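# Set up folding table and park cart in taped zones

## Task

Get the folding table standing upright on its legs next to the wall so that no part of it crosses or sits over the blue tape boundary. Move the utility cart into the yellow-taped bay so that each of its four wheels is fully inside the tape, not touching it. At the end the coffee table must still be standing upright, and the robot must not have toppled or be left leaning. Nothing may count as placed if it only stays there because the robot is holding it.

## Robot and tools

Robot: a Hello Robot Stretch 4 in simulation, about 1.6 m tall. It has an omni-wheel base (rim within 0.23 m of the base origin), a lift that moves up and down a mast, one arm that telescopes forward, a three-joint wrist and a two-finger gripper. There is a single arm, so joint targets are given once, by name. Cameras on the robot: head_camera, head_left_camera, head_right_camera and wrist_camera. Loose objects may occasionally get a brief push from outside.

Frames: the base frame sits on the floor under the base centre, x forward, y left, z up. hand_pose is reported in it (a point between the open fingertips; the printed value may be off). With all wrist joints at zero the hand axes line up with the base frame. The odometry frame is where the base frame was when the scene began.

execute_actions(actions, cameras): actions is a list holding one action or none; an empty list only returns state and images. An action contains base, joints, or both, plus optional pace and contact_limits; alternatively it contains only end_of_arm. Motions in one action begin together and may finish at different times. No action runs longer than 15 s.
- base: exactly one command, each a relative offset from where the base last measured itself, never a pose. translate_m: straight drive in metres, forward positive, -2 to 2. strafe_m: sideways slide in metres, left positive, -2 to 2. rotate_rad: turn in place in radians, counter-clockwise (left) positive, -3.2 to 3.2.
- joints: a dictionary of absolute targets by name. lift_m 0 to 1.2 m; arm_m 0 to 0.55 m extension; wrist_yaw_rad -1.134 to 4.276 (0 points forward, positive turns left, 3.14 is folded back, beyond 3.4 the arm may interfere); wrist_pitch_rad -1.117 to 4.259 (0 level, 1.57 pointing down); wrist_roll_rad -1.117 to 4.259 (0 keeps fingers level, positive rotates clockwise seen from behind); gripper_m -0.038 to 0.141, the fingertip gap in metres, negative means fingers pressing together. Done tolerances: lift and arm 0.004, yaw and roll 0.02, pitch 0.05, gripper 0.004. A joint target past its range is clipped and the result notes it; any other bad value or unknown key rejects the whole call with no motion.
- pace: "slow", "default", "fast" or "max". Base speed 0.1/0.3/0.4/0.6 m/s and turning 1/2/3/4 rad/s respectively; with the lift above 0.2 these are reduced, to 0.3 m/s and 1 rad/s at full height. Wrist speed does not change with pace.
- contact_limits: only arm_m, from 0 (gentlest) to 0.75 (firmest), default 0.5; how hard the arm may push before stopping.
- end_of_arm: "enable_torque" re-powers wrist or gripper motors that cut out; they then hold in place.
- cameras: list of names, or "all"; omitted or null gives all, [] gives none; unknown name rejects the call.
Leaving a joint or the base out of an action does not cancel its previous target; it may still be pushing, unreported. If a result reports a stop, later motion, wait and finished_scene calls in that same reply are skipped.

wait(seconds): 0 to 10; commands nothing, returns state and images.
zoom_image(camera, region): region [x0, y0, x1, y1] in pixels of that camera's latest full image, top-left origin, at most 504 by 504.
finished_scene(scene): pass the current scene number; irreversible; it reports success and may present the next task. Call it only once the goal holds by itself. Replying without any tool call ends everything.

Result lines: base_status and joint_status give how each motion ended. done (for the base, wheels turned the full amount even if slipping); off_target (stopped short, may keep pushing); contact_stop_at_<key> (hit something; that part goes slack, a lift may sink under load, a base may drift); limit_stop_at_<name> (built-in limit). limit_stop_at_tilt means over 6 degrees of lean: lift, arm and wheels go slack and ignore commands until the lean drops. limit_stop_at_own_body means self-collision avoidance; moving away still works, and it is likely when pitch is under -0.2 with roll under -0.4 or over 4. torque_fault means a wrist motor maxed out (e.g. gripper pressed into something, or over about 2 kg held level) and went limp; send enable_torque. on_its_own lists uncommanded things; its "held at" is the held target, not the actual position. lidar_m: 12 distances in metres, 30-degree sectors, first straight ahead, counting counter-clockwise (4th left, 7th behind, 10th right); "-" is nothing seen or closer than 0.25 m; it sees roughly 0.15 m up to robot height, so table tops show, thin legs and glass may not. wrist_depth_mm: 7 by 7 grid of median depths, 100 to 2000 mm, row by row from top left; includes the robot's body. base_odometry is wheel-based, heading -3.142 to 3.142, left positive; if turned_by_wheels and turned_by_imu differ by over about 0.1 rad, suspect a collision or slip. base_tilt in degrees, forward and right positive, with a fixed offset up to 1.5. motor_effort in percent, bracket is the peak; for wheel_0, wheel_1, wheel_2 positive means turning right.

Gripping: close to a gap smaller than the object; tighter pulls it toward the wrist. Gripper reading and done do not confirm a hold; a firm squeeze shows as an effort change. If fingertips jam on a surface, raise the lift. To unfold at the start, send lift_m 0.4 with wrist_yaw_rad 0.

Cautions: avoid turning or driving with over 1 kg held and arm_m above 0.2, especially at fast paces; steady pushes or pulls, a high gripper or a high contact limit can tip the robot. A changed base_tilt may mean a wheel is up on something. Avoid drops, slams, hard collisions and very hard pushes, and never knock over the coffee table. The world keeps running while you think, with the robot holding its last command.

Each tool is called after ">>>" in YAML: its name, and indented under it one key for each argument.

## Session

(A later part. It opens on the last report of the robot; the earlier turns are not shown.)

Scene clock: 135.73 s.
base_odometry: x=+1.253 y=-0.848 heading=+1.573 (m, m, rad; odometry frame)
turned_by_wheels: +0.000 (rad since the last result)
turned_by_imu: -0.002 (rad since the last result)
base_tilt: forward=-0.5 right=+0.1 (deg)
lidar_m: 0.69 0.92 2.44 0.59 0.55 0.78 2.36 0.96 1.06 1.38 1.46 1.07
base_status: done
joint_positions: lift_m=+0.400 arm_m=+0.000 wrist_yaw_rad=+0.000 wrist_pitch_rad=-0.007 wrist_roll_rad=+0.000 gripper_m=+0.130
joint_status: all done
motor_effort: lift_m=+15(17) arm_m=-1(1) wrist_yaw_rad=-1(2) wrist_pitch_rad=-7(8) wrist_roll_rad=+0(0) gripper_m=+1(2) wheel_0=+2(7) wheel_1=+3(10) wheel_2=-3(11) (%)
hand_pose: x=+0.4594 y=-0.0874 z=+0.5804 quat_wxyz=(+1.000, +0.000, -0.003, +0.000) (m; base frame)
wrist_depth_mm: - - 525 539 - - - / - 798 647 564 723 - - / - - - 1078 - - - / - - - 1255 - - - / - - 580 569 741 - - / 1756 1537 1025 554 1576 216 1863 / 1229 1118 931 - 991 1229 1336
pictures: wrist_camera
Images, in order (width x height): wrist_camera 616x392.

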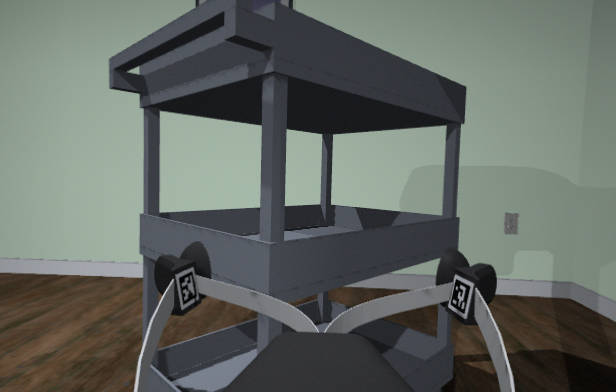

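>>> execute_actions:
  actions:
    - {"base":{"strafe_m":0.07},"joints":{"lift_m":0.51}}
  cameras: []

>>> execute_actions:
  actions:
    - {"base":{"translate_m":0.33}}
  cameras: ["wrist_camera"]

>>> execute_actions:
  actions:
    - {"joints":{"gripper_m":-0.01}}
  cameras: ["wrist_camera"]

>>> execute_actions:
  actions:
    - {"base":{"translate_m":-0.7},"pace":"slow"}
  cameras: ["head_camera","wrist_camera"]

Scene clock: 143.97 s.
base_odometry: x=+1.183 y=-0.848 heading=+1.573 (m, m, rad; odometry frame)
turned_by_wheels: +0.000 (rad since the last result)
turned_by_imu: -0.001 (rad since the last result)
base_tilt: forward=-0.6 right=+0.2 (deg)
lidar_m: 0.69 1.01 2.37 0.50 0.46 0.67 2.36 1.00 1.05 1.45 1.52 0.94
base_status: done
joint_positions: lift_m=+0.510 arm_m=+0.000 wrist_yaw_rad=+0.000 wrist_pitch_rad=-0.007 wrist_roll_rad=+0.000 gripper_m=+0.130
joint_status: all done
motor_effort: lift_m=+20(20) arm_m=-1(1) wrist_yaw_rad=-2(2) wrist_pitch_rad=-7(7) wrist_roll_rad=-2(2) gripper_m=+1(1) wheel_0=-1(9) wheel_1=+3(12) wheel_2=+0(4) (%)
hand_pose: x=+0.4594 y=-0.0874 z=+0.6900 quat_wxyz=(+1.000, +0.000, -0.003, +0.000) (m; base frame)
wrist_depth_mm: - - - - - - - / - - - - - - - / - - 683 521 647 - - / - - - - - - - / - - 1008 1098 1205 - - / - 1921 640 535 691 216 - / 1464 1366 1397 - 1098 1430 1576
pictures: none
No camera images: the call's "cameras" was empty. Leave "cameras" out to get every camera's image.

Scene clock: 146.53 s.
base_odometry: x=+1.182 y=-0.518 heading=+1.573 (m, m, rad; odometry frame)
turned_by_wheels: +0.000 (rad since the last result)
turned_by_imu: -0.001 (rad since the last result)
base_tilt: forward=-0.6 right=+0.1 (deg)
lidar_m: 0.35 0.57 2.32 1.78 0.66 0.67 2.71 1.26 1.53 1.47 1.49 0.47
base_status: done
joint_positions: lift_m=+0.510 arm_m=+0.000 wrist_yaw_rad=+0.000 wrist_pitch_rad=-0.007 wrist_roll_rad=+0.000 gripper_m=+0.130
joint_status: not commanded
motor_effort: lift_m=+20(20) arm_m=-1(1) wrist_yaw_rad=-2(2) wrist_pitch_rad=-7(7) wrist_roll_rad=+0(1) gripper_m=+0(0) wheel_0=+3(8) wheel_1=+5(11) wheel_2=-3(10) (%)
hand_pose: x=+0.4594 y=-0.0874 z=+0.6900 quat_wxyz=(+1.000, +0.000, -0.003, +0.000) (m; base frame)
wrist_depth_mm: 301 279 150 169 211 1708 1708 / 442 334 232 183 214 303 1708 / 1863 384 314 191 273 349 539 / 1863 1921 1863 195 1808 1756 1756 / 1921 1921 1863 195 1808 1756 1756 / 1921 564 627 190 683 217 1756 / 1397 484 544 - 559 535 654
pictures: wrist_camera
Images, in order (width x height): wrist_camera 616x392.

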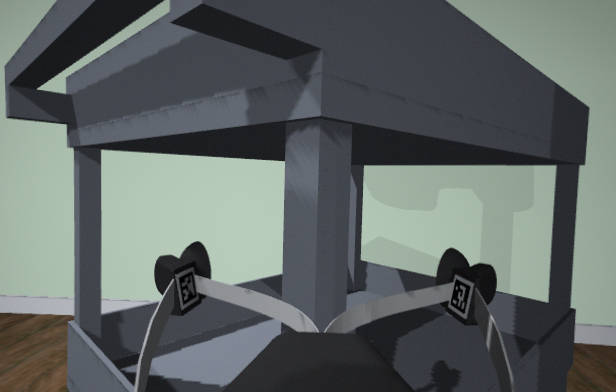

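Scene clock: 148.80 s.
base_odometry: x=+1.182 y=-0.518 heading=+1.573 (m, m, rad; odometry frame)
turned_by_wheels: +0.000 (rad since the last result)
turned_by_imu: -0.001 (rad since the last result)
base_tilt: forward=-0.3 right=+0.1 (deg)
lidar_m: 0.34 0.54 2.34 1.79 0.68 0.69 2.70 1.28 1.53 1.45 1.50 0.44
base_status: not commanded
joint_positions: lift_m=+0.510 arm_m=+0.000 wrist_yaw_rad=+0.002 wrist_pitch_rad=-0.007 wrist_roll_rad=+0.000 gripper_m=-0.010
joint_status: all done
motor_effort: lift_m=+20(20) arm_m=-1(1) wrist_yaw_rad=-8(16) wrist_pitch_rad=-8(9) wrist_roll_rad=+0(1) gripper_m=-10(11) wheel_0=+2(3) wheel_1=+5(5) wheel_2=-1(3) (%)
hand_pose: x=+0.4596 y=-0.0868 z=+0.6900 quat_wxyz=(+1.000, +0.000, -0.003, +0.001) (m; base frame)
wrist_depth_mm: 298 281 160 158 193 272 1708 / 421 317 222 170 196 277 1708 / 1863 366 310 180 266 322 530 / 1921 1863 1863 182 1808 1756 1756 / 1983 1863 1863 184 1808 1808 1756 / 1921 574 186 182 186 707 1808 / 1397 424 544 - 559 504 609
pictures: wrist_camera
Images, in order (width x height): wrist_camera 616x392.

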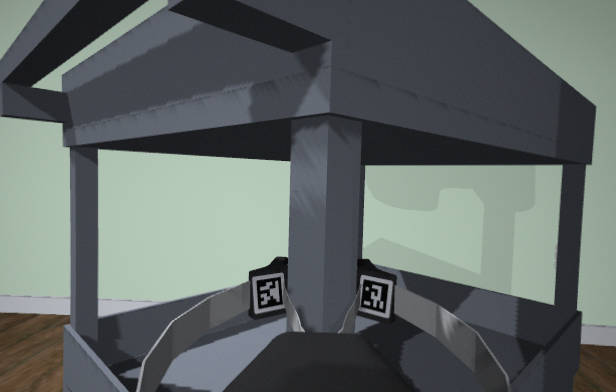

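Scene clock: 157.10 s.
base_odometry: x=+1.184 y=-1.217 heading=+1.573 (m, m, rad; odometry frame)
turned_by_wheels: +0.000 (rad since the last result)
turned_by_imu: -0.004 (rad since the last result)
base_tilt: forward=-0.3 right=+0.2 (deg)
lidar_m: 0.34 0.45 0.48 0.44 0.46 1.78 2.00 0.94 0.78 1.45 1.52 0.41
base_status: done
joint_positions: lift_m=+0.510 arm_m=+0.000 wrist_yaw_rad=-0.001 wrist_pitch_rad=-0.007 wrist_roll_rad=+0.000 gripper_m=-0.010
joint_status: not commanded
motor_effort: lift_m=+20(20) arm_m=-1(1) wrist_yaw_rad=+1(16) wrist_pitch_rad=-7(9) wrist_roll_rad=-1(1) gripper_m=-9(13) wheel_0=-6(12) wheel_1=-5(8) wheel_2=+5(17) (%)
hand_pose: x=+0.4593 y=-0.0877 z=+0.6901 quat_wxyz=(+1.000, +0.000, -0.004, +0.000) (m; base frame)
wrist_depth_mm: 293 252 202 148 195 - - / 340 254 203 168 200 364 - / 382 336 310 177 265 430 - / - - - 178 - - - / - - - 179 - - - / 508 615 186 179 186 691 - / 473 508 539 - 559 500 1576
pictures: head_camera, wrist_camera
Images, in order (width x height): head_camera 420x560, wrist_camera 616x392.

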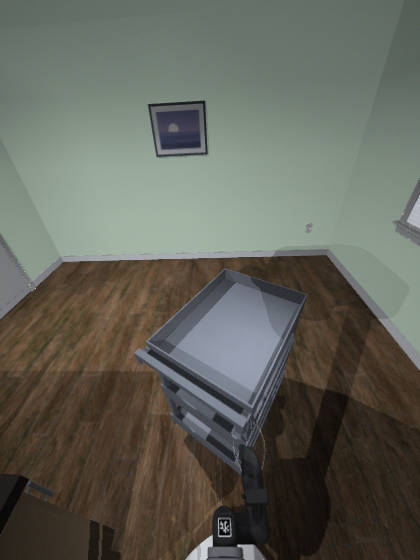

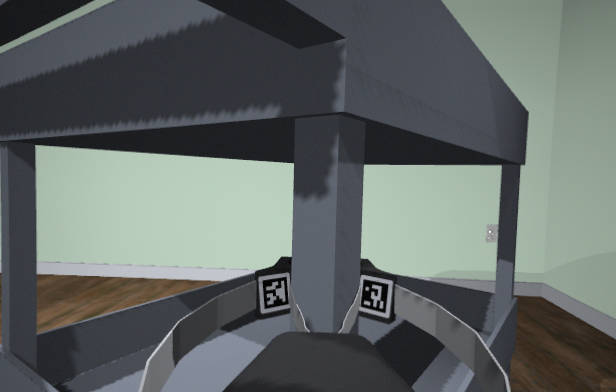

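>>> execute_actions:
  actions:
    - {"base":{"strafe_m":-0.12},"pace":"slow"}
  cameras: []

>>> execute_actions:
  actions:
    - {"base":{"translate_m":-0.75},"pace":"slow"}
  cameras: ["head_camera"]

>>> execute_actions:
  actions:
    - {"base":{"translate_m":-0.75},"pace":"slow"}
  cameras: ["head_camera","head_left_camera"]

Scene clock: 162.87 s.
base_odometry: x=+1.304 y=-1.217 heading=+1.573 (m, m, rad; odometry frame)
turned_by_wheels: +0.000 (rad since the last result)
turned_by_imu: -0.001 (rad since the last result)
base_tilt: forward=-0.5 right=+0.1 (deg)
lidar_m: 0.33 0.42 0.60 0.57 0.61 1.96 2.01 0.82 0.66 1.32 1.41 0.49
base_status: done
joint_positions: lift_m=+0.510 arm_m=+0.000 wrist_yaw_rad=+0.002 wrist_pitch_rad=-0.007 wrist_roll_rad=+0.000 gripper_m=-0.010
joint_status: not commanded
motor_effort: lift_m=+20(20) arm_m=-1(1) wrist_yaw_rad=-9(24) wrist_pitch_rad=-7(8) wrist_roll_rad=-1(0) gripper_m=-6(10) wheel_0=+6(11) wheel_1=-3(7) wheel_2=+0(5) (%)
hand_pose: x=+0.4596 y=-0.0867 z=+0.6901 quat_wxyz=(+1.000, +0.000, -0.004, +0.001) (m; base frame)
wrist_depth_mm: 242 209 182 148 220 - - / 245 211 184 163 228 - - / 375 340 312 172 315 - - / - - - 175 - - - / - - - 176 - - - / - 640 186 174 188 - 1921 / 480 508 539 - 525 723 1576
pictures: none
No camera images: the call's "cameras" was empty. Leave "cameras" out to get every camera's image.

Scene clock: 171.67 s.
base_odometry: x=+1.305 y=-1.967 heading=+1.573 (m, m, rad; odometry frame)
turned_by_wheels: +0.000 (rad since the last result)
turned_by_imu: -0.003 (rad since the last result)
base_tilt: forward=-0.6 right=+0.2 (deg)
lidar_m: 0.35 0.85 0.71 1.56 1.43 1.28 1.26 0.73 0.57 0.52 0.55 0.42
base_status: done
joint_positions: lift_m=+0.510 arm_m=+0.000 wrist_yaw_rad=+0.000 wrist_pitch_rad=-0.007 wrist_roll_rad=+0.000 gripper_m=-0.010
joint_status: not commanded
motor_effort: lift_m=+20(20) arm_m=-1(1) wrist_yaw_rad=-3(16) wrist_pitch_rad=-8(7) wrist_roll_rad=-2(2) gripper_m=-10(10) wheel_0=-4(10) wheel_1=-6(8) wheel_2=+7(11) (%)
hand_pose: x=+0.4594 y=-0.0874 z=+0.6900 quat_wxyz=(+1.000, +0.000, -0.004, +0.000) (m; base frame)
wrist_depth_mm: - 306 149 158 175 202 232 / - - 296 165 177 204 236 / - - 384 175 265 256 250 / - - - 176 - - 1983 / - - - 177 - - 1983 / - - 185 177 186 741 683 / 1464 1366 544 - 559 517 574
pictures: head_camera
Images, in order (width x height): head_camera 420x560.

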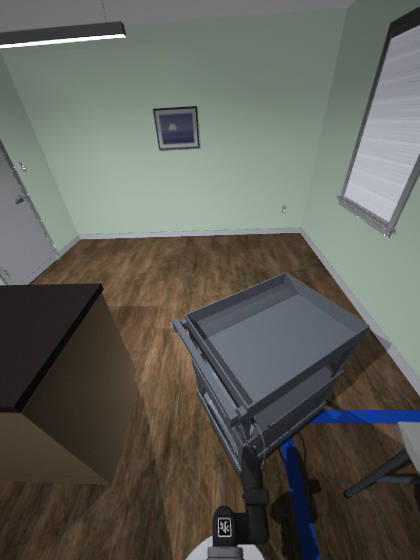

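Scene clock: 180.43 s.
base_odometry: x=+1.306 y=-2.717 heading=+1.573 (m, m, rad; odometry frame)
turned_by_wheels: +0.000 (rad since the last result)
turned_by_imu: -0.002 (rad since the last result)
base_tilt: forward=-0.5 right=+0.0 (deg)
lidar_m: 0.32 0.43 1.62 1.36 0.70 0.49 0.49 0.52 0.72 0.49 0.55 0.50
base_status: done
joint_positions: lift_m=+0.510 arm_m=+0.000 wrist_yaw_rad=+0.005 wrist_pitch_rad=-0.007 wrist_roll_rad=+0.000 gripper_m=-0.010
joint_status: not commanded
on_its_own: wrist_yaw_rad is at rest, and its effort (-15) is outside its rest range (-13 to +13)
motor_effort: lift_m=+20(20) arm_m=-1(1) wrist_yaw_rad=-15(18) wrist_pitch_rad=-8(8) wrist_roll_rad=+0(1) gripper_m=-9(11) wheel_0=-2(10) wheel_1=-6(9) wheel_2=+8(11) (%)
hand_pose: x=+0.4598 y=-0.0861 z=+0.6901 quat_wxyz=(+1.000, +0.000, -0.004, +0.002) (m; base frame)
wrist_depth_mm: 260 220 188 147 215 - - / 265 222 189 165 222 - - / 370 336 309 176 289 - - / 960 1308 - 177 - - 1808 / 960 1308 - 178 - - 1863 / 960 634 187 176 188 - 1863 / 484 508 539 - 554 473 1464
pictures: head_camera, head_left_camera
Images, in order (width x height): head_camera 420x560, head_left_camera 420x672.

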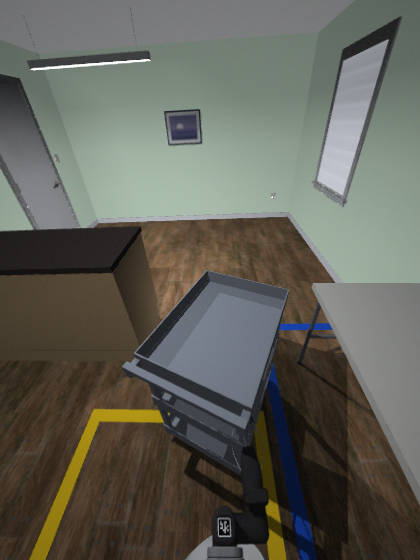

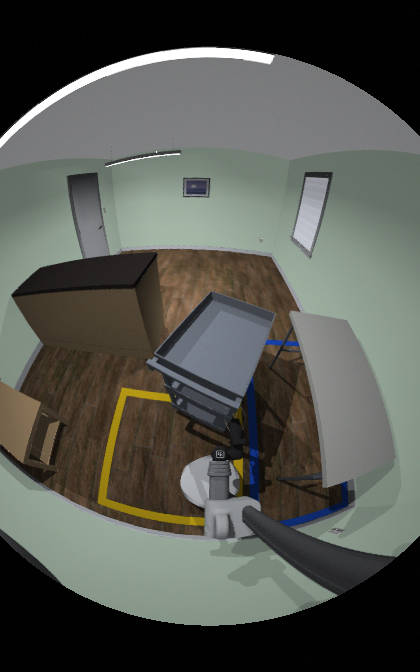

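>>> execute_actions:
  actions:
    - {"base":{"translate_m":-0.22},"pace":"slow"}
  cameras: []

>>> execute_actions:
  actions:
    - {"joints":{"gripper_m":0.13}}
  cameras: []

>>> execute_actions:
  actions:
    - {"joints":{"wrist_yaw_rad":-1.1}}
  cameras: []

>>> execute_actions:
  actions:
    - {"base":{"strafe_m":0.95}}
  cameras: []

>>> execute_actions:
  actions:
    - {"base":{"rotate_rad":-1.57},"joints":{"wrist_yaw_rad":0}}
  cameras: []

>>> execute_actions:
  actions:
    - {"base":{"strafe_m":0.6}}
  cameras: ["head_camera","wrist_camera"]

Scene clock: 192.07 s.
base_odometry: x=+1.306 y=-2.936 heading=+1.573 (m, m, rad; odometry frame)
turned_by_wheels: +0.000 (rad since the last result)
turned_by_imu: -0.001 (rad since the last result)
base_tilt: forward=-0.3 right=+0.2 (deg)
lidar_m: 0.34 0.39 1.39 1.03 0.39 0.28 0.27 0.29 0.39 0.58 0.53 0.75
base_status: done
joint_positions: lift_m=+0.510 arm_m=+0.000 wrist_yaw_rad=+0.006 wrist_pitch_rad=-0.007 wrist_roll_rad=+0.000 gripper_m=-0.010
joint_status: not commanded
on_its_own: wrist_yaw_rad is at rest, and its effort (-17) is outside its rest range (-13 to +13)
motor_effort: lift_m=+20(20) arm_m=-1(1) wrist_yaw_rad=-17(21) wrist_pitch_rad=-6(7) wrist_roll_rad=-1(1) gripper_m=-7(9) wheel_0=-2(3) wheel_1=-5(11) wheel_2=+7(19) (%)
hand_pose: x=+0.4599 y=-0.0858 z=+0.6901 quat_wxyz=(+1.000, +0.000, -0.004, +0.003) (m; base frame)
wrist_depth_mm: 211 191 175 147 290 - - / 213 193 177 162 301 - - / 368 334 307 172 445 - - / 1160 1308 - 173 - - 1808 / 1182 1336 - 174 - - 1983 / 1205 683 186 173 186 - 1921 / 492 508 539 - 1366 1078 1499
pictures: none
No camera images: the call's "cameras" was empty. Leave "cameras" out to get every camera's image.

Scene clock: 194.33 s.
base_odometry: x=+1.306 y=-2.936 heading=+1.573 (m, m, rad; odometry frame)
turned_by_wheels: +0.000 (rad since the last result)
turned_by_imu: -0.001 (rad since the last result)
base_tilt: forward=-0.3 right=+0.2 (deg)
lidar_m: 0.32 0.39 1.41 1.04 0.38 0.27 0.27 0.30 0.41 0.58 0.53 0.74
base_status: not commanded
joint_positions: lift_m=+0.510 arm_m=+0.000 wrist_yaw_rad=+0.001 wrist_pitch_rad=-0.007 wrist_roll_rad=+0.000 gripper_m=+0.130
joint_status: all done
motor_effort: lift_m=+20(20) arm_m=-1(1) wrist_yaw_rad=-3(18) wrist_pitch_rad=-6(7) wrist_roll_rad=-1(0) gripper_m=+1(8) wheel_0=-3(3) wheel_1=-5(5) wheel_2=+6(7) (%)
hand_pose: x=+0.4595 y=-0.0873 z=+0.6902 quat_wxyz=(+1.000, +0.000, -0.004, +0.000) (m; base frame)
wrist_depth_mm: 211 191 176 147 - - - / 212 193 178 163 329 - - / 370 338 310 174 512 - 1921 / 1182 1336 - 174 - - 1708 / 1182 1281 854 176 - - 1921 / 1205 661 654 173 732 216 1863 / 496 512 539 - 1430 1464 1576
pictures: none
No camera images: the call's "cameras" was empty. Leave "cameras" out to get every camera's image.

Scene clock: 195.53 s.
base_odometry: x=+1.306 y=-2.937 heading=+1.573 (m, m, rad; odometry frame)
turned_by_wheels: +0.001 (rad since the last result)
turned_by_imu: +0.000 (rad since the last result)
base_tilt: forward=-0.5 right=+0.1 (deg)
lidar_m: 0.26 0.26 1.42 1.04 0.39 0.26 0.27 0.29 0.43 0.55 0.50 0.32
base_status: not commanded
joint_positions: lift_m=+0.510 arm_m=+0.000 wrist_yaw_rad=-1.099 wrist_pitch_rad=-0.007 wrist_roll_rad=+0.000 gripper_m=+0.130
joint_status: all done
motor_effort: lift_m=+20(20) arm_m=-1(1) wrist_yaw_rad=-3(86) wrist_pitch_rad=-8(8) wrist_roll_rad=+0(1) gripper_m=-1(5) wheel_0=+2(9) wheel_1=-1(4) wheel_2=+4(7) (%)
hand_pose: x=+0.2240 y=-0.2967 z=+0.6901 quat_wxyz=(+0.853, -0.002, -0.003, -0.522) (m; base frame)
wrist_depth_mm: 239 259 1537 1397 1229 1098 991 / 241 307 340 1397 1229 1118 991 / 366 345 1618 1430 1255 1098 1008 / - 723 1537 525 442 407 1008 / - - 1576 1464 1255 1060 1008 / 1921 1756 1537 1397 1205 216 1008 / 452 402 1464 - 1229 1078 1025
pictures: none
No camera images: the call's "cameras" was empty. Leave "cameras" out to get every camera's image.

Scene clock: 200.03 s.
base_odometry: x=+0.356 y=-2.939 heading=+1.573 (m, m, rad; odometry frame)
turned_by_wheels: +0.000 (rad since the last result)
turned_by_imu: +0.002 (rad since the last result)
base_tilt: forward=-0.4 right=+0.0 (deg)
lidar_m: 1.35 0.59 0.43 0.40 0.34 0.26 0.25 0.28 0.39 1.14 0.92 1.10
base_status: done
joint_positions: lift_m=+0.510 arm_m=+0.000 wrist_yaw_rad=-1.100 wrist_pitch_rad=-0.007 wrist_roll_rad=+0.000 gripper_m=+0.130
joint_status: not commanded
motor_effort: lift_m=+20(20) arm_m=-1(1) wrist_yaw_rad=-3(4) wrist_pitch_rad=-7(8) wrist_roll_rad=+0(0) gripper_m=-1(1) wheel_0=-2(13) wheel_1=+3(10) wheel_2=+0(2) (%)
hand_pose: x=+0.2240 y=-0.2967 z=+0.6901 quat_wxyz=(+0.853, -0.002, -0.003, -0.522) (m; base frame)
wrist_depth_mm: - - - - - 1983 1808 / - - - - - 1983 1756 / - - 917 854 798 1983 1808 / - - - - - 1921 1808 / - - 1138 1308 1255 1708 1756 / - 1921 1397 854 809 216 1808 / 1464 1366 1182 - 1255 1499 1537
pictures: none
No camera images: the call's "cameras" was empty. Leave "cameras" out to get every camera's image.

Scene clock: 202.10 s.
base_odometry: x=+0.356 y=-2.939 heading=+0.004 (m, m, rad; odometry frame)
turned_by_wheels: -1.569 (rad since the last result)
turned_by_imu: -1.597 (rad since the last result)
base_tilt: forward=-0.5 right=+0.2 (deg)
lidar_m: 1.12 0.90 1.10 1.34 0.58 0.43 0.42 0.36 0.25 0.25 0.25 0.39
base_status: done
joint_positions: lift_m=+0.510 arm_m=+0.000 wrist_yaw_rad=+0.000 wrist_pitch_rad=-0.007 wrist_roll_rad=+0.000 gripper_m=+0.130
joint_status: all done
motor_effort: lift_m=+19(20) arm_m=-1(1) wrist_yaw_rad=-1(6) wrist_pitch_rad=-8(8) wrist_roll_rad=+0(0) gripper_m=+2(0) wheel_0=+3(6) wheel_1=+5(13) wheel_2=+3(16) (%)
hand_pose: x=+0.4594 y=-0.0875 z=+0.6901 quat_wxyz=(+1.000, +0.000, -0.004, +0.000) (m; base frame)
wrist_depth_mm: - - - 1983 1255 496 325 / - - - - 1205 484 324 / 647 878 - - 1182 477 319 / - - - - 1138 473 317 / 1060 1098 - - 1118 404 315 / 661 1078 1756 1983 778 216 312 / 1078 1118 1499 - 768 459 310
pictures: none
No camera images: the call's "cameras" was empty. Leave "cameras" out to get every camera's image.

Scene clock: 205.43 s.
base_odometry: x=+0.354 y=-2.339 heading=+0.004 (m, m, rad; odometry frame)
turned_by_wheels: +0.000 (rad since the last result)
turned_by_imu: +0.001 (rad since the last result)
base_tilt: forward=-0.5 right=+0.1 (deg)
lidar_m: 0.79 0.80 0.79 0.74 0.79 1.12 0.42 0.41 0.58 0.85 0.87 0.91
base_status: done
joint_positions: lift_m=+0.510 arm_m=+0.000 wrist_yaw_rad=+0.000 wrist_pitch_rad=-0.007 wrist_roll_rad=+0.000 gripper_m=+0.130
joint_status: not commanded
motor_effort: lift_m=+19(20) arm_m=-1(1) wrist_yaw_rad=-1(1) wrist_pitch_rad=-6(6) wrist_roll_rad=+0(0) gripper_m=-1(0) wheel_0=-3(13) wheel_1=+4(10) wheel_2=+0(0) (%)
hand_pose: x=+0.4594 y=-0.0875 z=+0.6901 quat_wxyz=(+1.000, +0.000, -0.004, +0.000) (m; base frame)
wrist_depth_mm: - - - - 1983 1921 1308 / - - - - - 1983 1281 / - 564 574 597 609 1708 1308 / - - - - - 1983 1255 / - 1397 1042 1078 - 1708 1255 / 668 569 585 615 634 216 1255 / 1308 580 1042 - 654 1464 1255
pictures: head_camera, wrist_camera
Images, in order (width x height): head_camera 420x560, wrist_camera 616x392.

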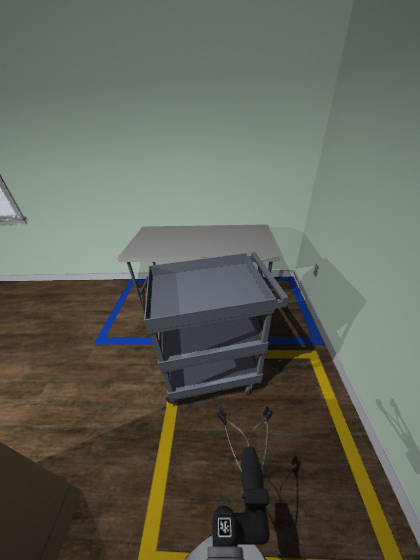

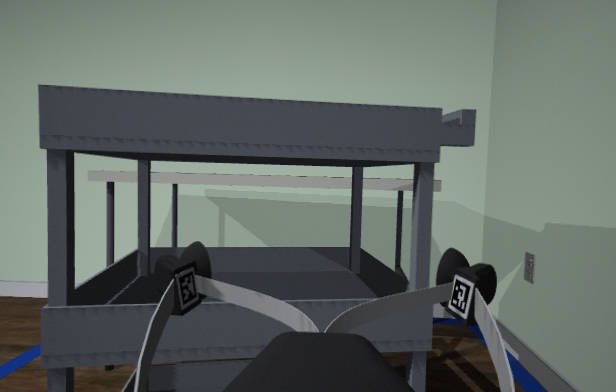

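>>> execute_actions:
  actions:
    - {"base":{"strafe_m":-0.17}}
  cameras: []

>>> execute_actions:
  actions:
    - {"base":{"translate_m":0.42}}
  cameras: ["wrist_camera"]

>>> execute_actions:
  actions:
    - {"joints":{"gripper_m":-0.02}}
  cameras: []

>>> execute_actions:
  actions:
    - {"base":{"strafe_m":-0.25},"pace":"slow"}
  cameras: ["head_camera"]

>>> execute_actions:
  actions:
    - {"base":{"translate_m":-0.3},"pace":"slow"}
  cameras: ["head_camera"]

Scene clock: 213.00 s.
base_odometry: x=+0.355 y=-2.509 heading=+0.004 (m, m, rad; odometry frame)
turned_by_wheels: +0.000 (rad since the last result)
turned_by_imu: -0.002 (rad since the last result)
base_tilt: forward=-0.5 right=+0.0 (deg)
lidar_m: 0.81 0.82 0.95 0.92 0.96 1.37 0.39 0.42 0.59 0.67 0.71 1.02
base_status: done
joint_positions: lift_m=+0.510 arm_m=+0.000 wrist_yaw_rad=+0.000 wrist_pitch_rad=-0.007 wrist_roll_rad=+0.000 gripper_m=+0.130
joint_status: not commanded
motor_effort: lift_m=+19(19) arm_m=-1(1) wrist_yaw_rad=-1(2) wrist_pitch_rad=-7(7) wrist_roll_rad=-1(1) gripper_m=+0(1) wheel_0=+2(12) wheel_1=-3(15) wheel_2=+0(3) (%)
hand_pose: x=+0.4594 y=-0.0875 z=+0.6901 quat_wxyz=(+1.000, +0.000, -0.004, +0.000) (m; base frame)
wrist_depth_mm: - - - - 1983 1661 1025 / - - - - 1983 1618 1008 / 574 591 603 627 1983 1576 1008 / - - - - - 1576 991 / - 1025 1060 1078 - 1336 991 / 591 603 615 640 1863 217 976 / 1008 1025 1078 - 1537 1366 976
pictures: none
No camera images: the call's "cameras" was empty. Leave "cameras" out to get every camera's image.

Scene clock: 215.90 s.
base_odometry: x=+0.775 y=-2.507 heading=+0.004 (m, m, rad; odometry frame)
turned_by_wheels: +0.000 (rad since the last result)
turned_by_imu: -0.001 (rad since the last result)
base_tilt: forward=-0.5 right=+0.0 (deg)
lidar_m: 0.40 0.40 0.53 0.92 0.95 1.36 0.82 0.87 0.71 0.69 0.74 0.48
base_status: done
joint_positions: lift_m=+0.510 arm_m=+0.000 wrist_yaw_rad=+0.000 wrist_pitch_rad=-0.007 wrist_roll_rad=+0.000 gripper_m=+0.130
joint_status: not commanded
motor_effort: lift_m=+19(19) arm_m=-1(1) wrist_yaw_rad=-1(2) wrist_pitch_rad=-8(7) wrist_roll_rad=+0(0) gripper_m=+2(0) wheel_0=+4(8) wheel_1=+4(7) wheel_2=-3(14) (%)
hand_pose: x=+0.4594 y=-0.0875 z=+0.6901 quat_wxyz=(+1.000, +0.000, -0.004, +0.000) (m; base frame)
wrist_depth_mm: 191 196 202 208 216 1430 1060 / 192 198 204 211 229 1499 1042 / 375 340 310 220 1576 1537 1008 / 1708 1661 1661 224 1576 1576 1008 / 1708 1756 1661 640 1618 1336 991 / 621 634 654 226 1618 217 991 / 535 508 544 - 1499 1366 1008
pictures: wrist_camera
Images, in order (width x height): wrist_camera 616x392.

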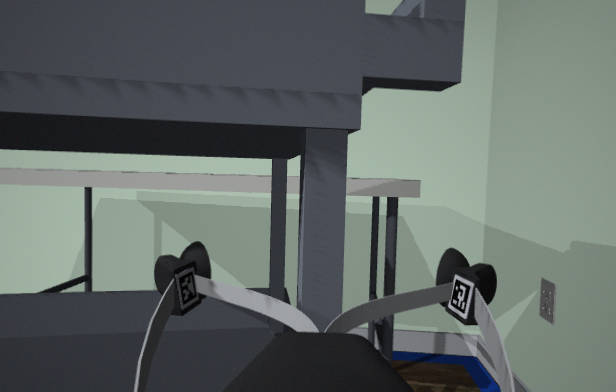

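Scene clock: 218.23 s.
base_odometry: x=+0.775 y=-2.507 heading=+0.004 (m, m, rad; odometry frame)
turned_by_wheels: +0.000 (rad since the last result)
turned_by_imu: -0.001 (rad since the last result)
base_tilt: forward=-0.4 right=-0.1 (deg)
lidar_m: 0.39 0.41 0.50 0.91 0.96 1.35 0.82 0.85 0.70 0.68 0.72 0.43
base_status: not commanded
joint_positions: lift_m=+0.510 arm_m=+0.000 wrist_yaw_rad=+0.003 wrist_pitch_rad=-0.007 wrist_roll_rad=+0.000 gripper_m=-0.019
joint_status: all done
motor_effort: lift_m=+19(19) arm_m=-1(1) wrist_yaw_rad=-12(12) wrist_pitch_rad=-8(8) wrist_roll_rad=+0(1) gripper_m=-19(18) wheel_0=+4(4) wheel_1=+4(4) wheel_2=-3(3) (%)
hand_pose: x=+0.4597 y=-0.0864 z=+0.6901 quat_wxyz=(+1.000, +0.000, -0.004, +0.002) (m; base frame)
wrist_depth_mm: 186 191 196 202 208 1430 1042 / 188 193 198 204 229 1537 1042 / 373 338 310 213 1618 1537 1042 / 1708 1708 1661 634 1576 1576 1025 / 1756 1708 1661 216 1618 1576 1025 / 621 634 186 218 185 1336 1008 / 535 508 544 - 1537 1397 1025
pictures: none
No camera images: the call's "cameras" was empty. Leave "cameras" out to get every camera's image.

Scene clock: 221.87 s.
base_odometry: x=+0.776 y=-2.757 heading=+0.004 (m, m, rad; odometry frame)
turned_by_wheels: +0.000 (rad since the last result)
turned_by_imu: -0.001 (rad since the last result)
base_tilt: forward=-0.4 right=+0.1 (deg)
lidar_m: 0.38 0.38 0.43 1.16 1.20 0.86 0.83 0.63 0.45 0.43 0.47 0.47
base_status: done
joint_positions: lift_m=+0.510 arm_m=+0.000 wrist_yaw_rad=+0.007 wrist_pitch_rad=-0.007 wrist_roll_rad=+0.000 gripper_m=-0.019
joint_status: not commanded
on_its_own: wrist_yaw_rad is at rest, and its effort (-22) is outside its rest range (-13 to +13)
motor_effort: lift_m=+19(19) arm_m=-1(1) wrist_yaw_rad=-22(43) wrist_pitch_rad=-8(7) wrist_roll_rad=+0(2) gripper_m=-20(18) wheel_0=+6(12) wheel_1=-5(10) wheel_2=+0(2) (%)
hand_pose: x=+0.4600 y=-0.0854 z=+0.6901 quat_wxyz=(+1.000, +0.000, -0.004, +0.003) (m; base frame)
wrist_depth_mm: 176 185 194 204 217 960 647 / 177 186 195 206 229 946 640 / 370 338 310 217 1576 1008 647 / 1708 1661 1661 225 1618 991 640 / 1708 1756 1708 220 1618 976 640 / 603 615 186 222 187 842 634 / 535 508 544 - 1499 809 609
pictures: head_camera
Images, in order (width x height): head_camera 420x560.

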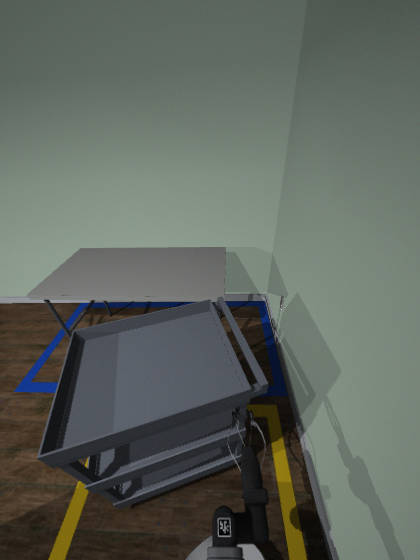

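Scene clock: 226.17 s.
base_odometry: x=+0.476 y=-2.758 heading=+0.004 (m, m, rad; odometry frame)
turned_by_wheels: +0.000 (rad since the last result)
turned_by_imu: -0.001 (rad since the last result)
base_tilt: forward=-0.6 right=+0.2 (deg)
lidar_m: 0.44 0.49 3.12 1.16 1.23 0.55 0.53 0.56 0.45 0.42 0.46 0.45
base_status: done
joint_positions: lift_m=+0.510 arm_m=+0.000 wrist_yaw_rad=+0.002 wrist_pitch_rad=-0.007 wrist_roll_rad=+0.000 gripper_m=-0.019
joint_status: not commanded
motor_effort: lift_m=+19(19) arm_m=-1(1) wrist_yaw_rad=-7(23) wrist_pitch_rad=-8(6) wrist_roll_rad=+1(2) gripper_m=-19(18) wheel_0=-3(6) wheel_1=-6(8) wheel_2=+7(12) (%)
hand_pose: x=+0.4596 y=-0.0869 z=+0.6901 quat_wxyz=(+1.000, +0.000, -0.004, +0.001) (m; base frame)
wrist_depth_mm: 266 247 230 216 203 788 621 / 267 248 233 217 230 904 634 / 370 336 309 224 621 960 621 / - 1921 1921 230 1863 946 621 / - - 1983 227 1397 946 615 / 683 750 186 228 183 809 609 / 530 512 544 - 1366 854 591
pictures: head_camera
Images, in order (width x height): head_camera 420x560.

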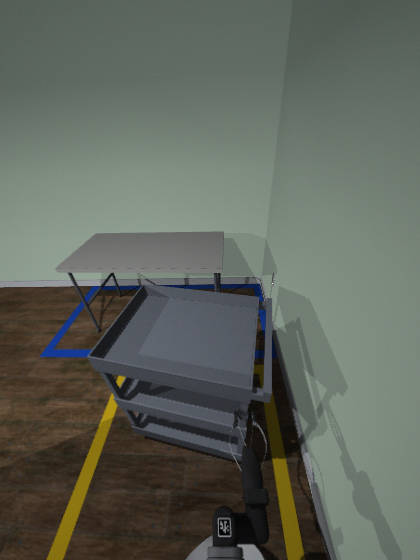

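>>> execute_actions:
  actions:
    - {"joints":{"gripper_m":0.13}}
  cameras: []

>>> execute_actions:
  actions:
    - {"base":{"translate_m":-0.15}}
  cameras: []

>>> execute_actions:
  actions:
    - {"base":{"strafe_m":0.58}}
  cameras: ["head_camera","wrist_camera"]

Scene clock: 232.57 s.
base_odometry: x=+0.476 y=-2.758 heading=+0.004 (m, m, rad; odometry frame)
turned_by_wheels: +0.000 (rad since the last result)
turned_by_imu: -0.002 (rad since the last result)
base_tilt: forward=-0.4 right=+0.0 (deg)
lidar_m: 0.43 0.50 3.12 1.16 1.22 0.56 0.53 0.56 0.46 0.42 0.46 0.45
base_status: not commanded
joint_positions: lift_m=+0.510 arm_m=+0.000 wrist_yaw_rad=-0.001 wrist_pitch_rad=-0.007 wrist_roll_rad=+0.000 gripper_m=+0.130
joint_status: all done
motor_effort: lift_m=+19(19) arm_m=-1(1) wrist_yaw_rad=+0(7) wrist_pitch_rad=-6(9) wrist_roll_rad=+0(2) gripper_m=+1(18) wheel_0=-3(3) wheel_1=-6(6) wheel_2=+6(7) (%)
hand_pose: x=+0.4594 y=-0.0876 z=+0.6902 quat_wxyz=(+1.000, +0.000, -0.004, +0.000) (m; base frame)
wrist_depth_mm: 271 253 237 223 212 842 615 / 272 255 239 224 229 891 627 / 370 338 310 230 627 946 615 / - 1983 1983 240 1863 960 609 / - 1921 1983 251 1863 809 609 / 699 707 654 235 1366 216 603 / 535 508 544 - 1430 904 585
pictures: none
No camera images: the call's "cameras" was empty. Leave "cameras" out to get every camera's image.

Scene clock: 234.40 s.
base_odometry: x=+0.326 y=-2.759 heading=+0.004 (m, m, rad; odometry frame)
turned_by_wheels: +0.000 (rad since the last result)
turned_by_imu: -0.001 (rad since the last result)
base_tilt: forward=-0.5 right=+0.1 (deg)
lidar_m: 0.59 0.67 1.22 1.15 1.25 0.39 0.38 0.39 0.44 0.42 0.47 0.62
base_status: done
joint_positions: lift_m=+0.510 arm_m=+0.000 wrist_yaw_rad=+0.000 wrist_pitch_rad=-0.007 wrist_roll_rad=+0.000 gripper_m=+0.130
joint_status: not commanded
motor_effort: lift_m=+19(19) arm_m=-1(1) wrist_yaw_rad=-1(0) wrist_pitch_rad=-8(7) wrist_roll_rad=+0(0) gripper_m=+1(1) wheel_0=-4(5) wheel_1=-3(10) wheel_2=+4(15) (%)
hand_pose: x=+0.4594 y=-0.0875 z=+0.6902 quat_wxyz=(+1.000, +0.000, -0.004, +0.000) (m; base frame)
wrist_depth_mm: - - - - 1983 976 609 / 459 430 399 375 410 960 615 / 469 436 410 382 1430 931 615 / - - - - 1863 946 603 / - 960 - 1308 1808 798 603 / 691 699 654 389 1336 217 597 / 477 442 427 - 1464 904 580
pictures: none
No camera images: the call's "cameras" was empty. Leave "cameras" out to get every camera's image.

Scene clock: 237.67 s.
base_odometry: x=+0.324 y=-2.179 heading=+0.004 (m, m, rad; odometry frame)
turned_by_wheels: +0.000 (rad since the last result)
turned_by_imu: +0.001 (rad since the last result)
base_tilt: forward=-0.4 right=+0.1 (deg)
lidar_m: 0.71 1.62 0.60 0.58 0.61 0.88 0.93 0.45 0.54 0.98 0.86 0.72
base_status: done
joint_positions: lift_m=+0.510 arm_m=+0.000 wrist_yaw_rad=+0.000 wrist_pitch_rad=-0.007 wrist_roll_rad=+0.000 gripper_m=+0.130
joint_status: not commanded
motor_effort: lift_m=+19(19) arm_m=-1(1) wrist_yaw_rad=-1(1) wrist_pitch_rad=-7(7) wrist_roll_rad=-1(1) gripper_m=+1(0) wheel_0=-2(12) wheel_1=+2(13) wheel_2=+0(1) (%)
hand_pose: x=+0.4594 y=-0.0875 z=+0.6902 quat_wxyz=(+1.000, +0.000, -0.004, +0.000) (m; base frame)
wrist_depth_mm: - - - - - 1983 1576 / - - - - 484 455 433 / - - - - 477 452 427 / - - - - - - 1499 / - - - - 1808 - 1537 / - 1921 1808 508 676 216 820 / 1464 1366 1464 - 480 459 445
pictures: head_camera, wrist_camera
Images, in order (width x height): head_camera 420x560, wrist_camera 616x392.

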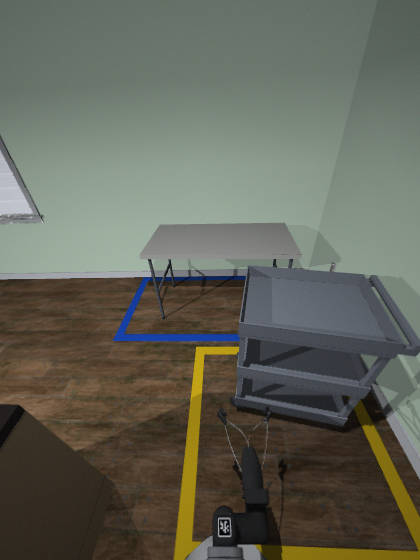

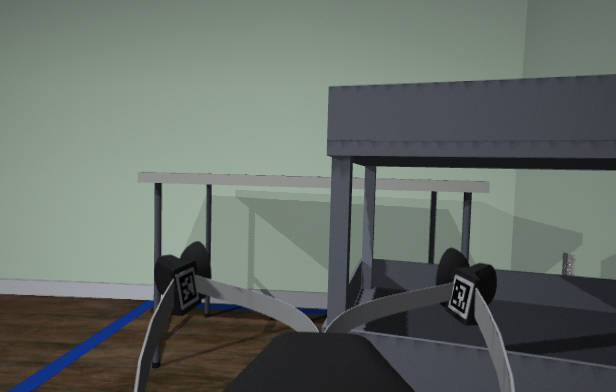

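>>> execute_actions:
  actions:
    - {"base":{"strafe_m":-0.025}}
  cameras: []

>>> execute_actions:
  actions:
    - {"base":{"translate_m":0.3}}
  cameras: []

>>> execute_actions:
  actions:
    - {"joints":{"gripper_m":-0.02}}
  cameras: []

>>> execute_actions:
  actions:
    - {"base":{"translate_m":-0.25},"pace":"slow"}
  cameras: []

>>> execute_actions:
  actions:
    - {"base":{"strafe_m":0.06},"pace":"slow"}
  cameras: []

>>> execute_actions:
  actions:
    - {"joints":{"gripper_m":0.13}}
  cameras: []

>>> execute_actions:
  actions:
    - {"base":{"translate_m":-0.2}}
  cameras: ["head_camera","head_right_camera"]

Scene clock: 246.10 s.
base_odometry: x=+0.324 y=-2.204 heading=+0.004 (m, m, rad; odometry frame)
turned_by_wheels: +0.000 (rad since the last result)
turned_by_imu: -0.001 (rad since the last result)
base_tilt: forward=-0.5 right=+0.1 (deg)
lidar_m: 0.69 1.62 0.64 0.60 0.66 0.92 0.79 0.43 0.54 0.99 0.87 0.73
base_status: done
joint_positions: lift_m=+0.510 arm_m=+0.000 wrist_yaw_rad=+0.000 wrist_pitch_rad=-0.007 wrist_roll_rad=+0.000 gripper_m=+0.130
joint_status: not commanded
motor_effort: lift_m=+19(19) arm_m=-1(1) wrist_yaw_rad=-1(0) wrist_pitch_rad=-6(7) wrist_roll_rad=+0(0) gripper_m=+1(0) wheel_0=+1(10) wheel_1=-2(11) wheel_2=+0(1) (%)
hand_pose: x=+0.4594 y=-0.0875 z=+0.6902 quat_wxyz=(+1.000, +0.000, -0.004, +0.000) (m; base frame)
wrist_depth_mm: - - - - - 1983 1537 / - - - - 473 449 427 / - - - - 466 449 424 / - - - - - - 1499 / - - - - - - 1499 / - 1921 1756 691 683 691 820 / 1464 1366 1499 - 473 459 439
pictures: none
No camera images: the call's "cameras" was empty. Leave "cameras" out to get every camera's image.

Scene clock: 248.57 s.
base_odometry: x=+0.624 y=-2.202 heading=+0.004 (m, m, rad; odometry frame)
turned_by_wheels: +0.000 (rad since the last result)
turned_by_imu: -0.001 (rad since the last result)
base_tilt: forward=-0.4 right=+0.0 (deg)
lidar_m: 0.41 1.30 2.88 0.60 0.63 0.91 0.87 0.70 0.99 0.99 0.52 0.42
base_status: done
joint_positions: lift_m=+0.510 arm_m=+0.000 wrist_yaw_rad=+0.000 wrist_pitch_rad=-0.007 wrist_roll_rad=+0.000 gripper_m=+0.130
joint_status: not commanded
motor_effort: lift_m=+19(19) arm_m=-1(1) wrist_yaw_rad=-1(1) wrist_pitch_rad=-7(7) wrist_roll_rad=+0(0) gripper_m=+0(1) wheel_0=+4(10) wheel_1=+3(8) wheel_2=-3(9) (%)
hand_pose: x=+0.4594 y=-0.0875 z=+0.6902 quat_wxyz=(+1.000, +0.000, -0.004, +0.000) (m; base frame)
wrist_depth_mm: 1921 1808 1756 191 180 171 164 / 1863 1808 1808 193 182 172 165 / 1863 1863 1808 201 272 257 251 / 1863 1863 1808 204 1708 1708 1499 / 1921 1863 1808 205 1756 1708 1499 / 1921 1756 1756 203 615 217 1336 / 1464 1366 1464 - 559 539 564
pictures: none
No camera images: the call's "cameras" was empty. Leave "cameras" out to get every camera's image.

Scene clock: 250.90 s.
base_odometry: x=+0.624 y=-2.202 heading=+0.004 (m, m, rad; odometry frame)
turned_by_wheels: +0.000 (rad since the last result)
turned_by_imu: -0.001 (rad since the last result)
base_tilt: forward=-0.4 right=+0.1 (deg)
lidar_m: 0.41 1.29 2.86 0.60 0.64 0.93 0.86 0.69 1.00 0.97 0.51 0.39
base_status: not commanded
joint_positions: lift_m=+0.510 arm_m=+0.000 wrist_yaw_rad=+0.000 wrist_pitch_rad=-0.007 wrist_roll_rad=+0.000 gripper_m=-0.020
joint_status: all done
motor_effort: lift_m=+19(19) arm_m=+0(1) wrist_yaw_rad=-1(8) wrist_pitch_rad=-7(6) wrist_roll_rad=-1(1) gripper_m=-16(16) wheel_0=+4(4) wheel_1=+4(3) wheel_2=-4(4) (%)
hand_pose: x=+0.4594 y=-0.0875 z=+0.6902 quat_wxyz=(+1.000, +0.000, -0.004, +0.000) (m; base frame)
wrist_depth_mm: 1808 1808 1756 180 170 162 156 / 1863 1808 1756 181 171 163 156 / 1921 1808 1808 189 270 256 249 / 1863 1863 1808 191 1756 1464 1499 / 1863 1921 1808 193 1808 1756 1499 / 1863 1863 186 193 186 991 1366 / 1430 1308 1464 - 564 530 554
pictures: none
No camera images: the call's "cameras" was empty. Leave "cameras" out to get every camera's image.

Scene clock: 254.70 s.
base_odometry: x=+0.374 y=-2.203 heading=+0.004 (m, m, rad; odometry frame)
turned_by_wheels: -0.001 (rad since the last result)
turned_by_imu: -0.002 (rad since the last result)
base_tilt: forward=-0.4 right=+0.1 (deg)
lidar_m: 0.41 1.55 0.64 0.60 0.63 0.91 0.80 0.47 0.62 0.99 0.62 0.41
base_status: done
joint_positions: lift_m=+0.510 arm_m=+0.000 wrist_yaw_rad=-0.005 wrist_pitch_rad=-0.007 wrist_roll_rad=+0.000 gripper_m=-0.020
joint_status: not commanded
motor_effort: lift_m=+19(19) arm_m=-1(1) wrist_yaw_rad=+12(14) wrist_pitch_rad=-7(7) wrist_roll_rad=+1(0) gripper_m=-16(18) wheel_0=-9(12) wheel_1=-6(8) wheel_2=+5(9) (%)
hand_pose: x=+0.4590 y=-0.0889 z=+0.6902 quat_wxyz=(+1.000, +0.000, -0.004, -0.003) (m; base frame)
wrist_depth_mm: - - - 181 182 183 185 / - - - 182 183 185 186 / - - - 287 263 255 249 / - - - 215 - 1983 1464 / - - - 193 - 1983 1464 / - - 185 194 186 654 661 / 1464 1366 1464 - 559 508 574
pictures: none
No camera images: the call's "cameras" was empty. Leave "cameras" out to get every camera's image.

Scene clock: 256.43 s.
base_odometry: x=+0.374 y=-2.144 heading=+0.003 (m, m, rad; odometry frame)
turned_by_wheels: +0.000 (rad since the last result)
turned_by_imu: -0.001 (rad since the last result)
base_tilt: forward=-0.3 right=+0.2 (deg)
lidar_m: 0.40 1.55 0.56 0.54 0.59 0.83 1.07 0.50 0.61 1.04 0.58 0.42
base_status: done
joint_positions: lift_m=+0.510 arm_m=+0.000 wrist_yaw_rad=-0.006 wrist_pitch_rad=-0.007 wrist_roll_rad=+0.000 gripper_m=-0.020
joint_status: not commanded
on_its_own: wrist_yaw_rad is at rest, and its effort (+15) is outside its rest range (-13 to +13)
motor_effort: lift_m=+19(19) arm_m=-1(1) wrist_yaw_rad=+15(21) wrist_pitch_rad=-6(6) wrist_roll_rad=-1(0) gripper_m=-15(17) wheel_0=-8(11) wheel_1=+4(9) wheel_2=+0(6) (%)
hand_pose: x=+0.4589 y=-0.0891 z=+0.6902 quat_wxyz=(+1.000, +0.000, -0.004, -0.003) (m; base frame)
wrist_depth_mm: - - - 181 179 178 177 / - - - 183 181 179 178 / - - - - 263 255 249 / - - - 1255 - 1983 1537 / - - - 205 - 1983 1576 / - - 183 194 186 634 634 / 1464 1397 1499 - 559 535 580
pictures: none
No camera images: the call's "cameras" was empty. Leave "cameras" out to get every camera's image.

Scene clock: 258.77 s.
base_odometry: x=+0.374 y=-2.144 heading=+0.003 (m, m, rad; odometry frame)
turned_by_wheels: +0.000 (rad since the last result)
turned_by_imu: -0.001 (rad since the last result)
base_tilt: forward=-0.4 right=+0.1 (deg)
lidar_m: 0.43 1.58 0.58 0.54 0.57 0.83 1.09 0.51 0.62 1.04 0.60 0.42
base_status: not commanded
joint_positions: lift_m=+0.510 arm_m=+0.000 wrist_yaw_rad=-0.001 wrist_pitch_rad=-0.007 wrist_roll_rad=+0.000 gripper_m=+0.130
joint_status: all done
motor_effort: lift_m=+19(19) arm_m=-1(1) wrist_yaw_rad=+0(17) wrist_pitch_rad=-6(7) wrist_roll_rad=+0(0) gripper_m=+0(14) wheel_0=-6(9) wheel_1=+5(5) wheel_2=+0(0) (%)
hand_pose: x=+0.4594 y=-0.0876 z=+0.6903 quat_wxyz=(+1.000, +0.000, -0.004, +0.000) (m; base frame)
wrist_depth_mm: - - - 187 183 181 179 / - - - 188 185 183 181 / - - - - 271 256 250 / - - - 198 - 1983 1618 / - - - 199 - 1983 1576 / - 1921 1808 199 647 216 627 / 1464 1397 1464 - 559 535 574
pictures: none
No camera images: the call's "cameras" was empty. Leave "cameras" out to get every camera's image.

Scene clock: 260.83 s.
base_odometry: x=+0.174 y=-2.144 heading=+0.003 (m, m, rad; odometry frame)
turned_by_wheels: +0.000 (rad since the last result)
turned_by_imu: -0.001 (rad since the last result)
base_tilt: forward=-0.5 right=+0.2 (deg)
lidar_m: 0.59 1.75 0.59 0.54 0.59 0.85 1.03 0.40 0.35 1.02 0.87 0.63
base_status: done
joint_positions: lift_m=+0.510 arm_m=+0.000 wrist_yaw_rad=+0.000 wrist_pitch_rad=-0.007 wrist_roll_rad=+0.000 gripper_m=+0.130
joint_status: not commanded
motor_effort: lift_m=+19(19) arm_m=-1(1) wrist_yaw_rad=-1(0) wrist_pitch_rad=-7(6) wrist_roll_rad=+0(0) gripper_m=+2(2) wheel_0=-3(10) wheel_1=-4(10) wheel_2=+2(9) (%)
hand_pose: x=+0.4594 y=-0.0875 z=+0.6903 quat_wxyz=(+1.000, +0.000, -0.004, +0.000) (m; base frame)
wrist_depth_mm: - - - - - - 1618 / - - - - 379 375 368 / - - - - 382 377 373 / - - - - - - 1576 / - - - - - - 1576 / - 1921 1808 404 683 216 788 / 1464 1366 1499 - 559 539 580
pictures: head_camera, head_right_camera
Images, in order (width x height): head_camera 420x560, head_right_camera 420x672.

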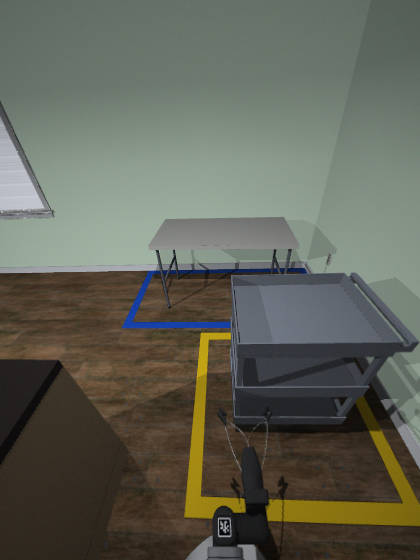

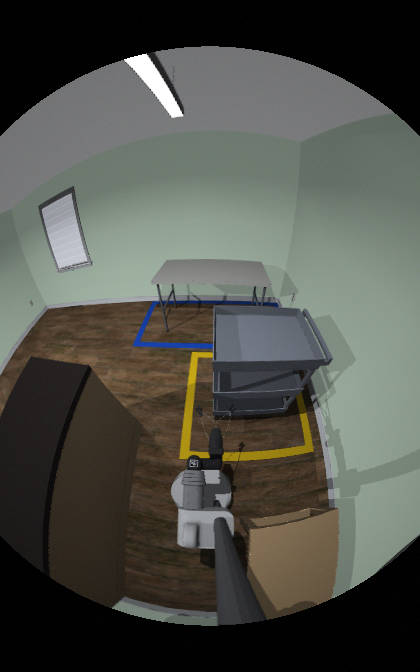

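Looks good.

>>> finished_scene:
  scene: 1

The scene is finished: the task was done.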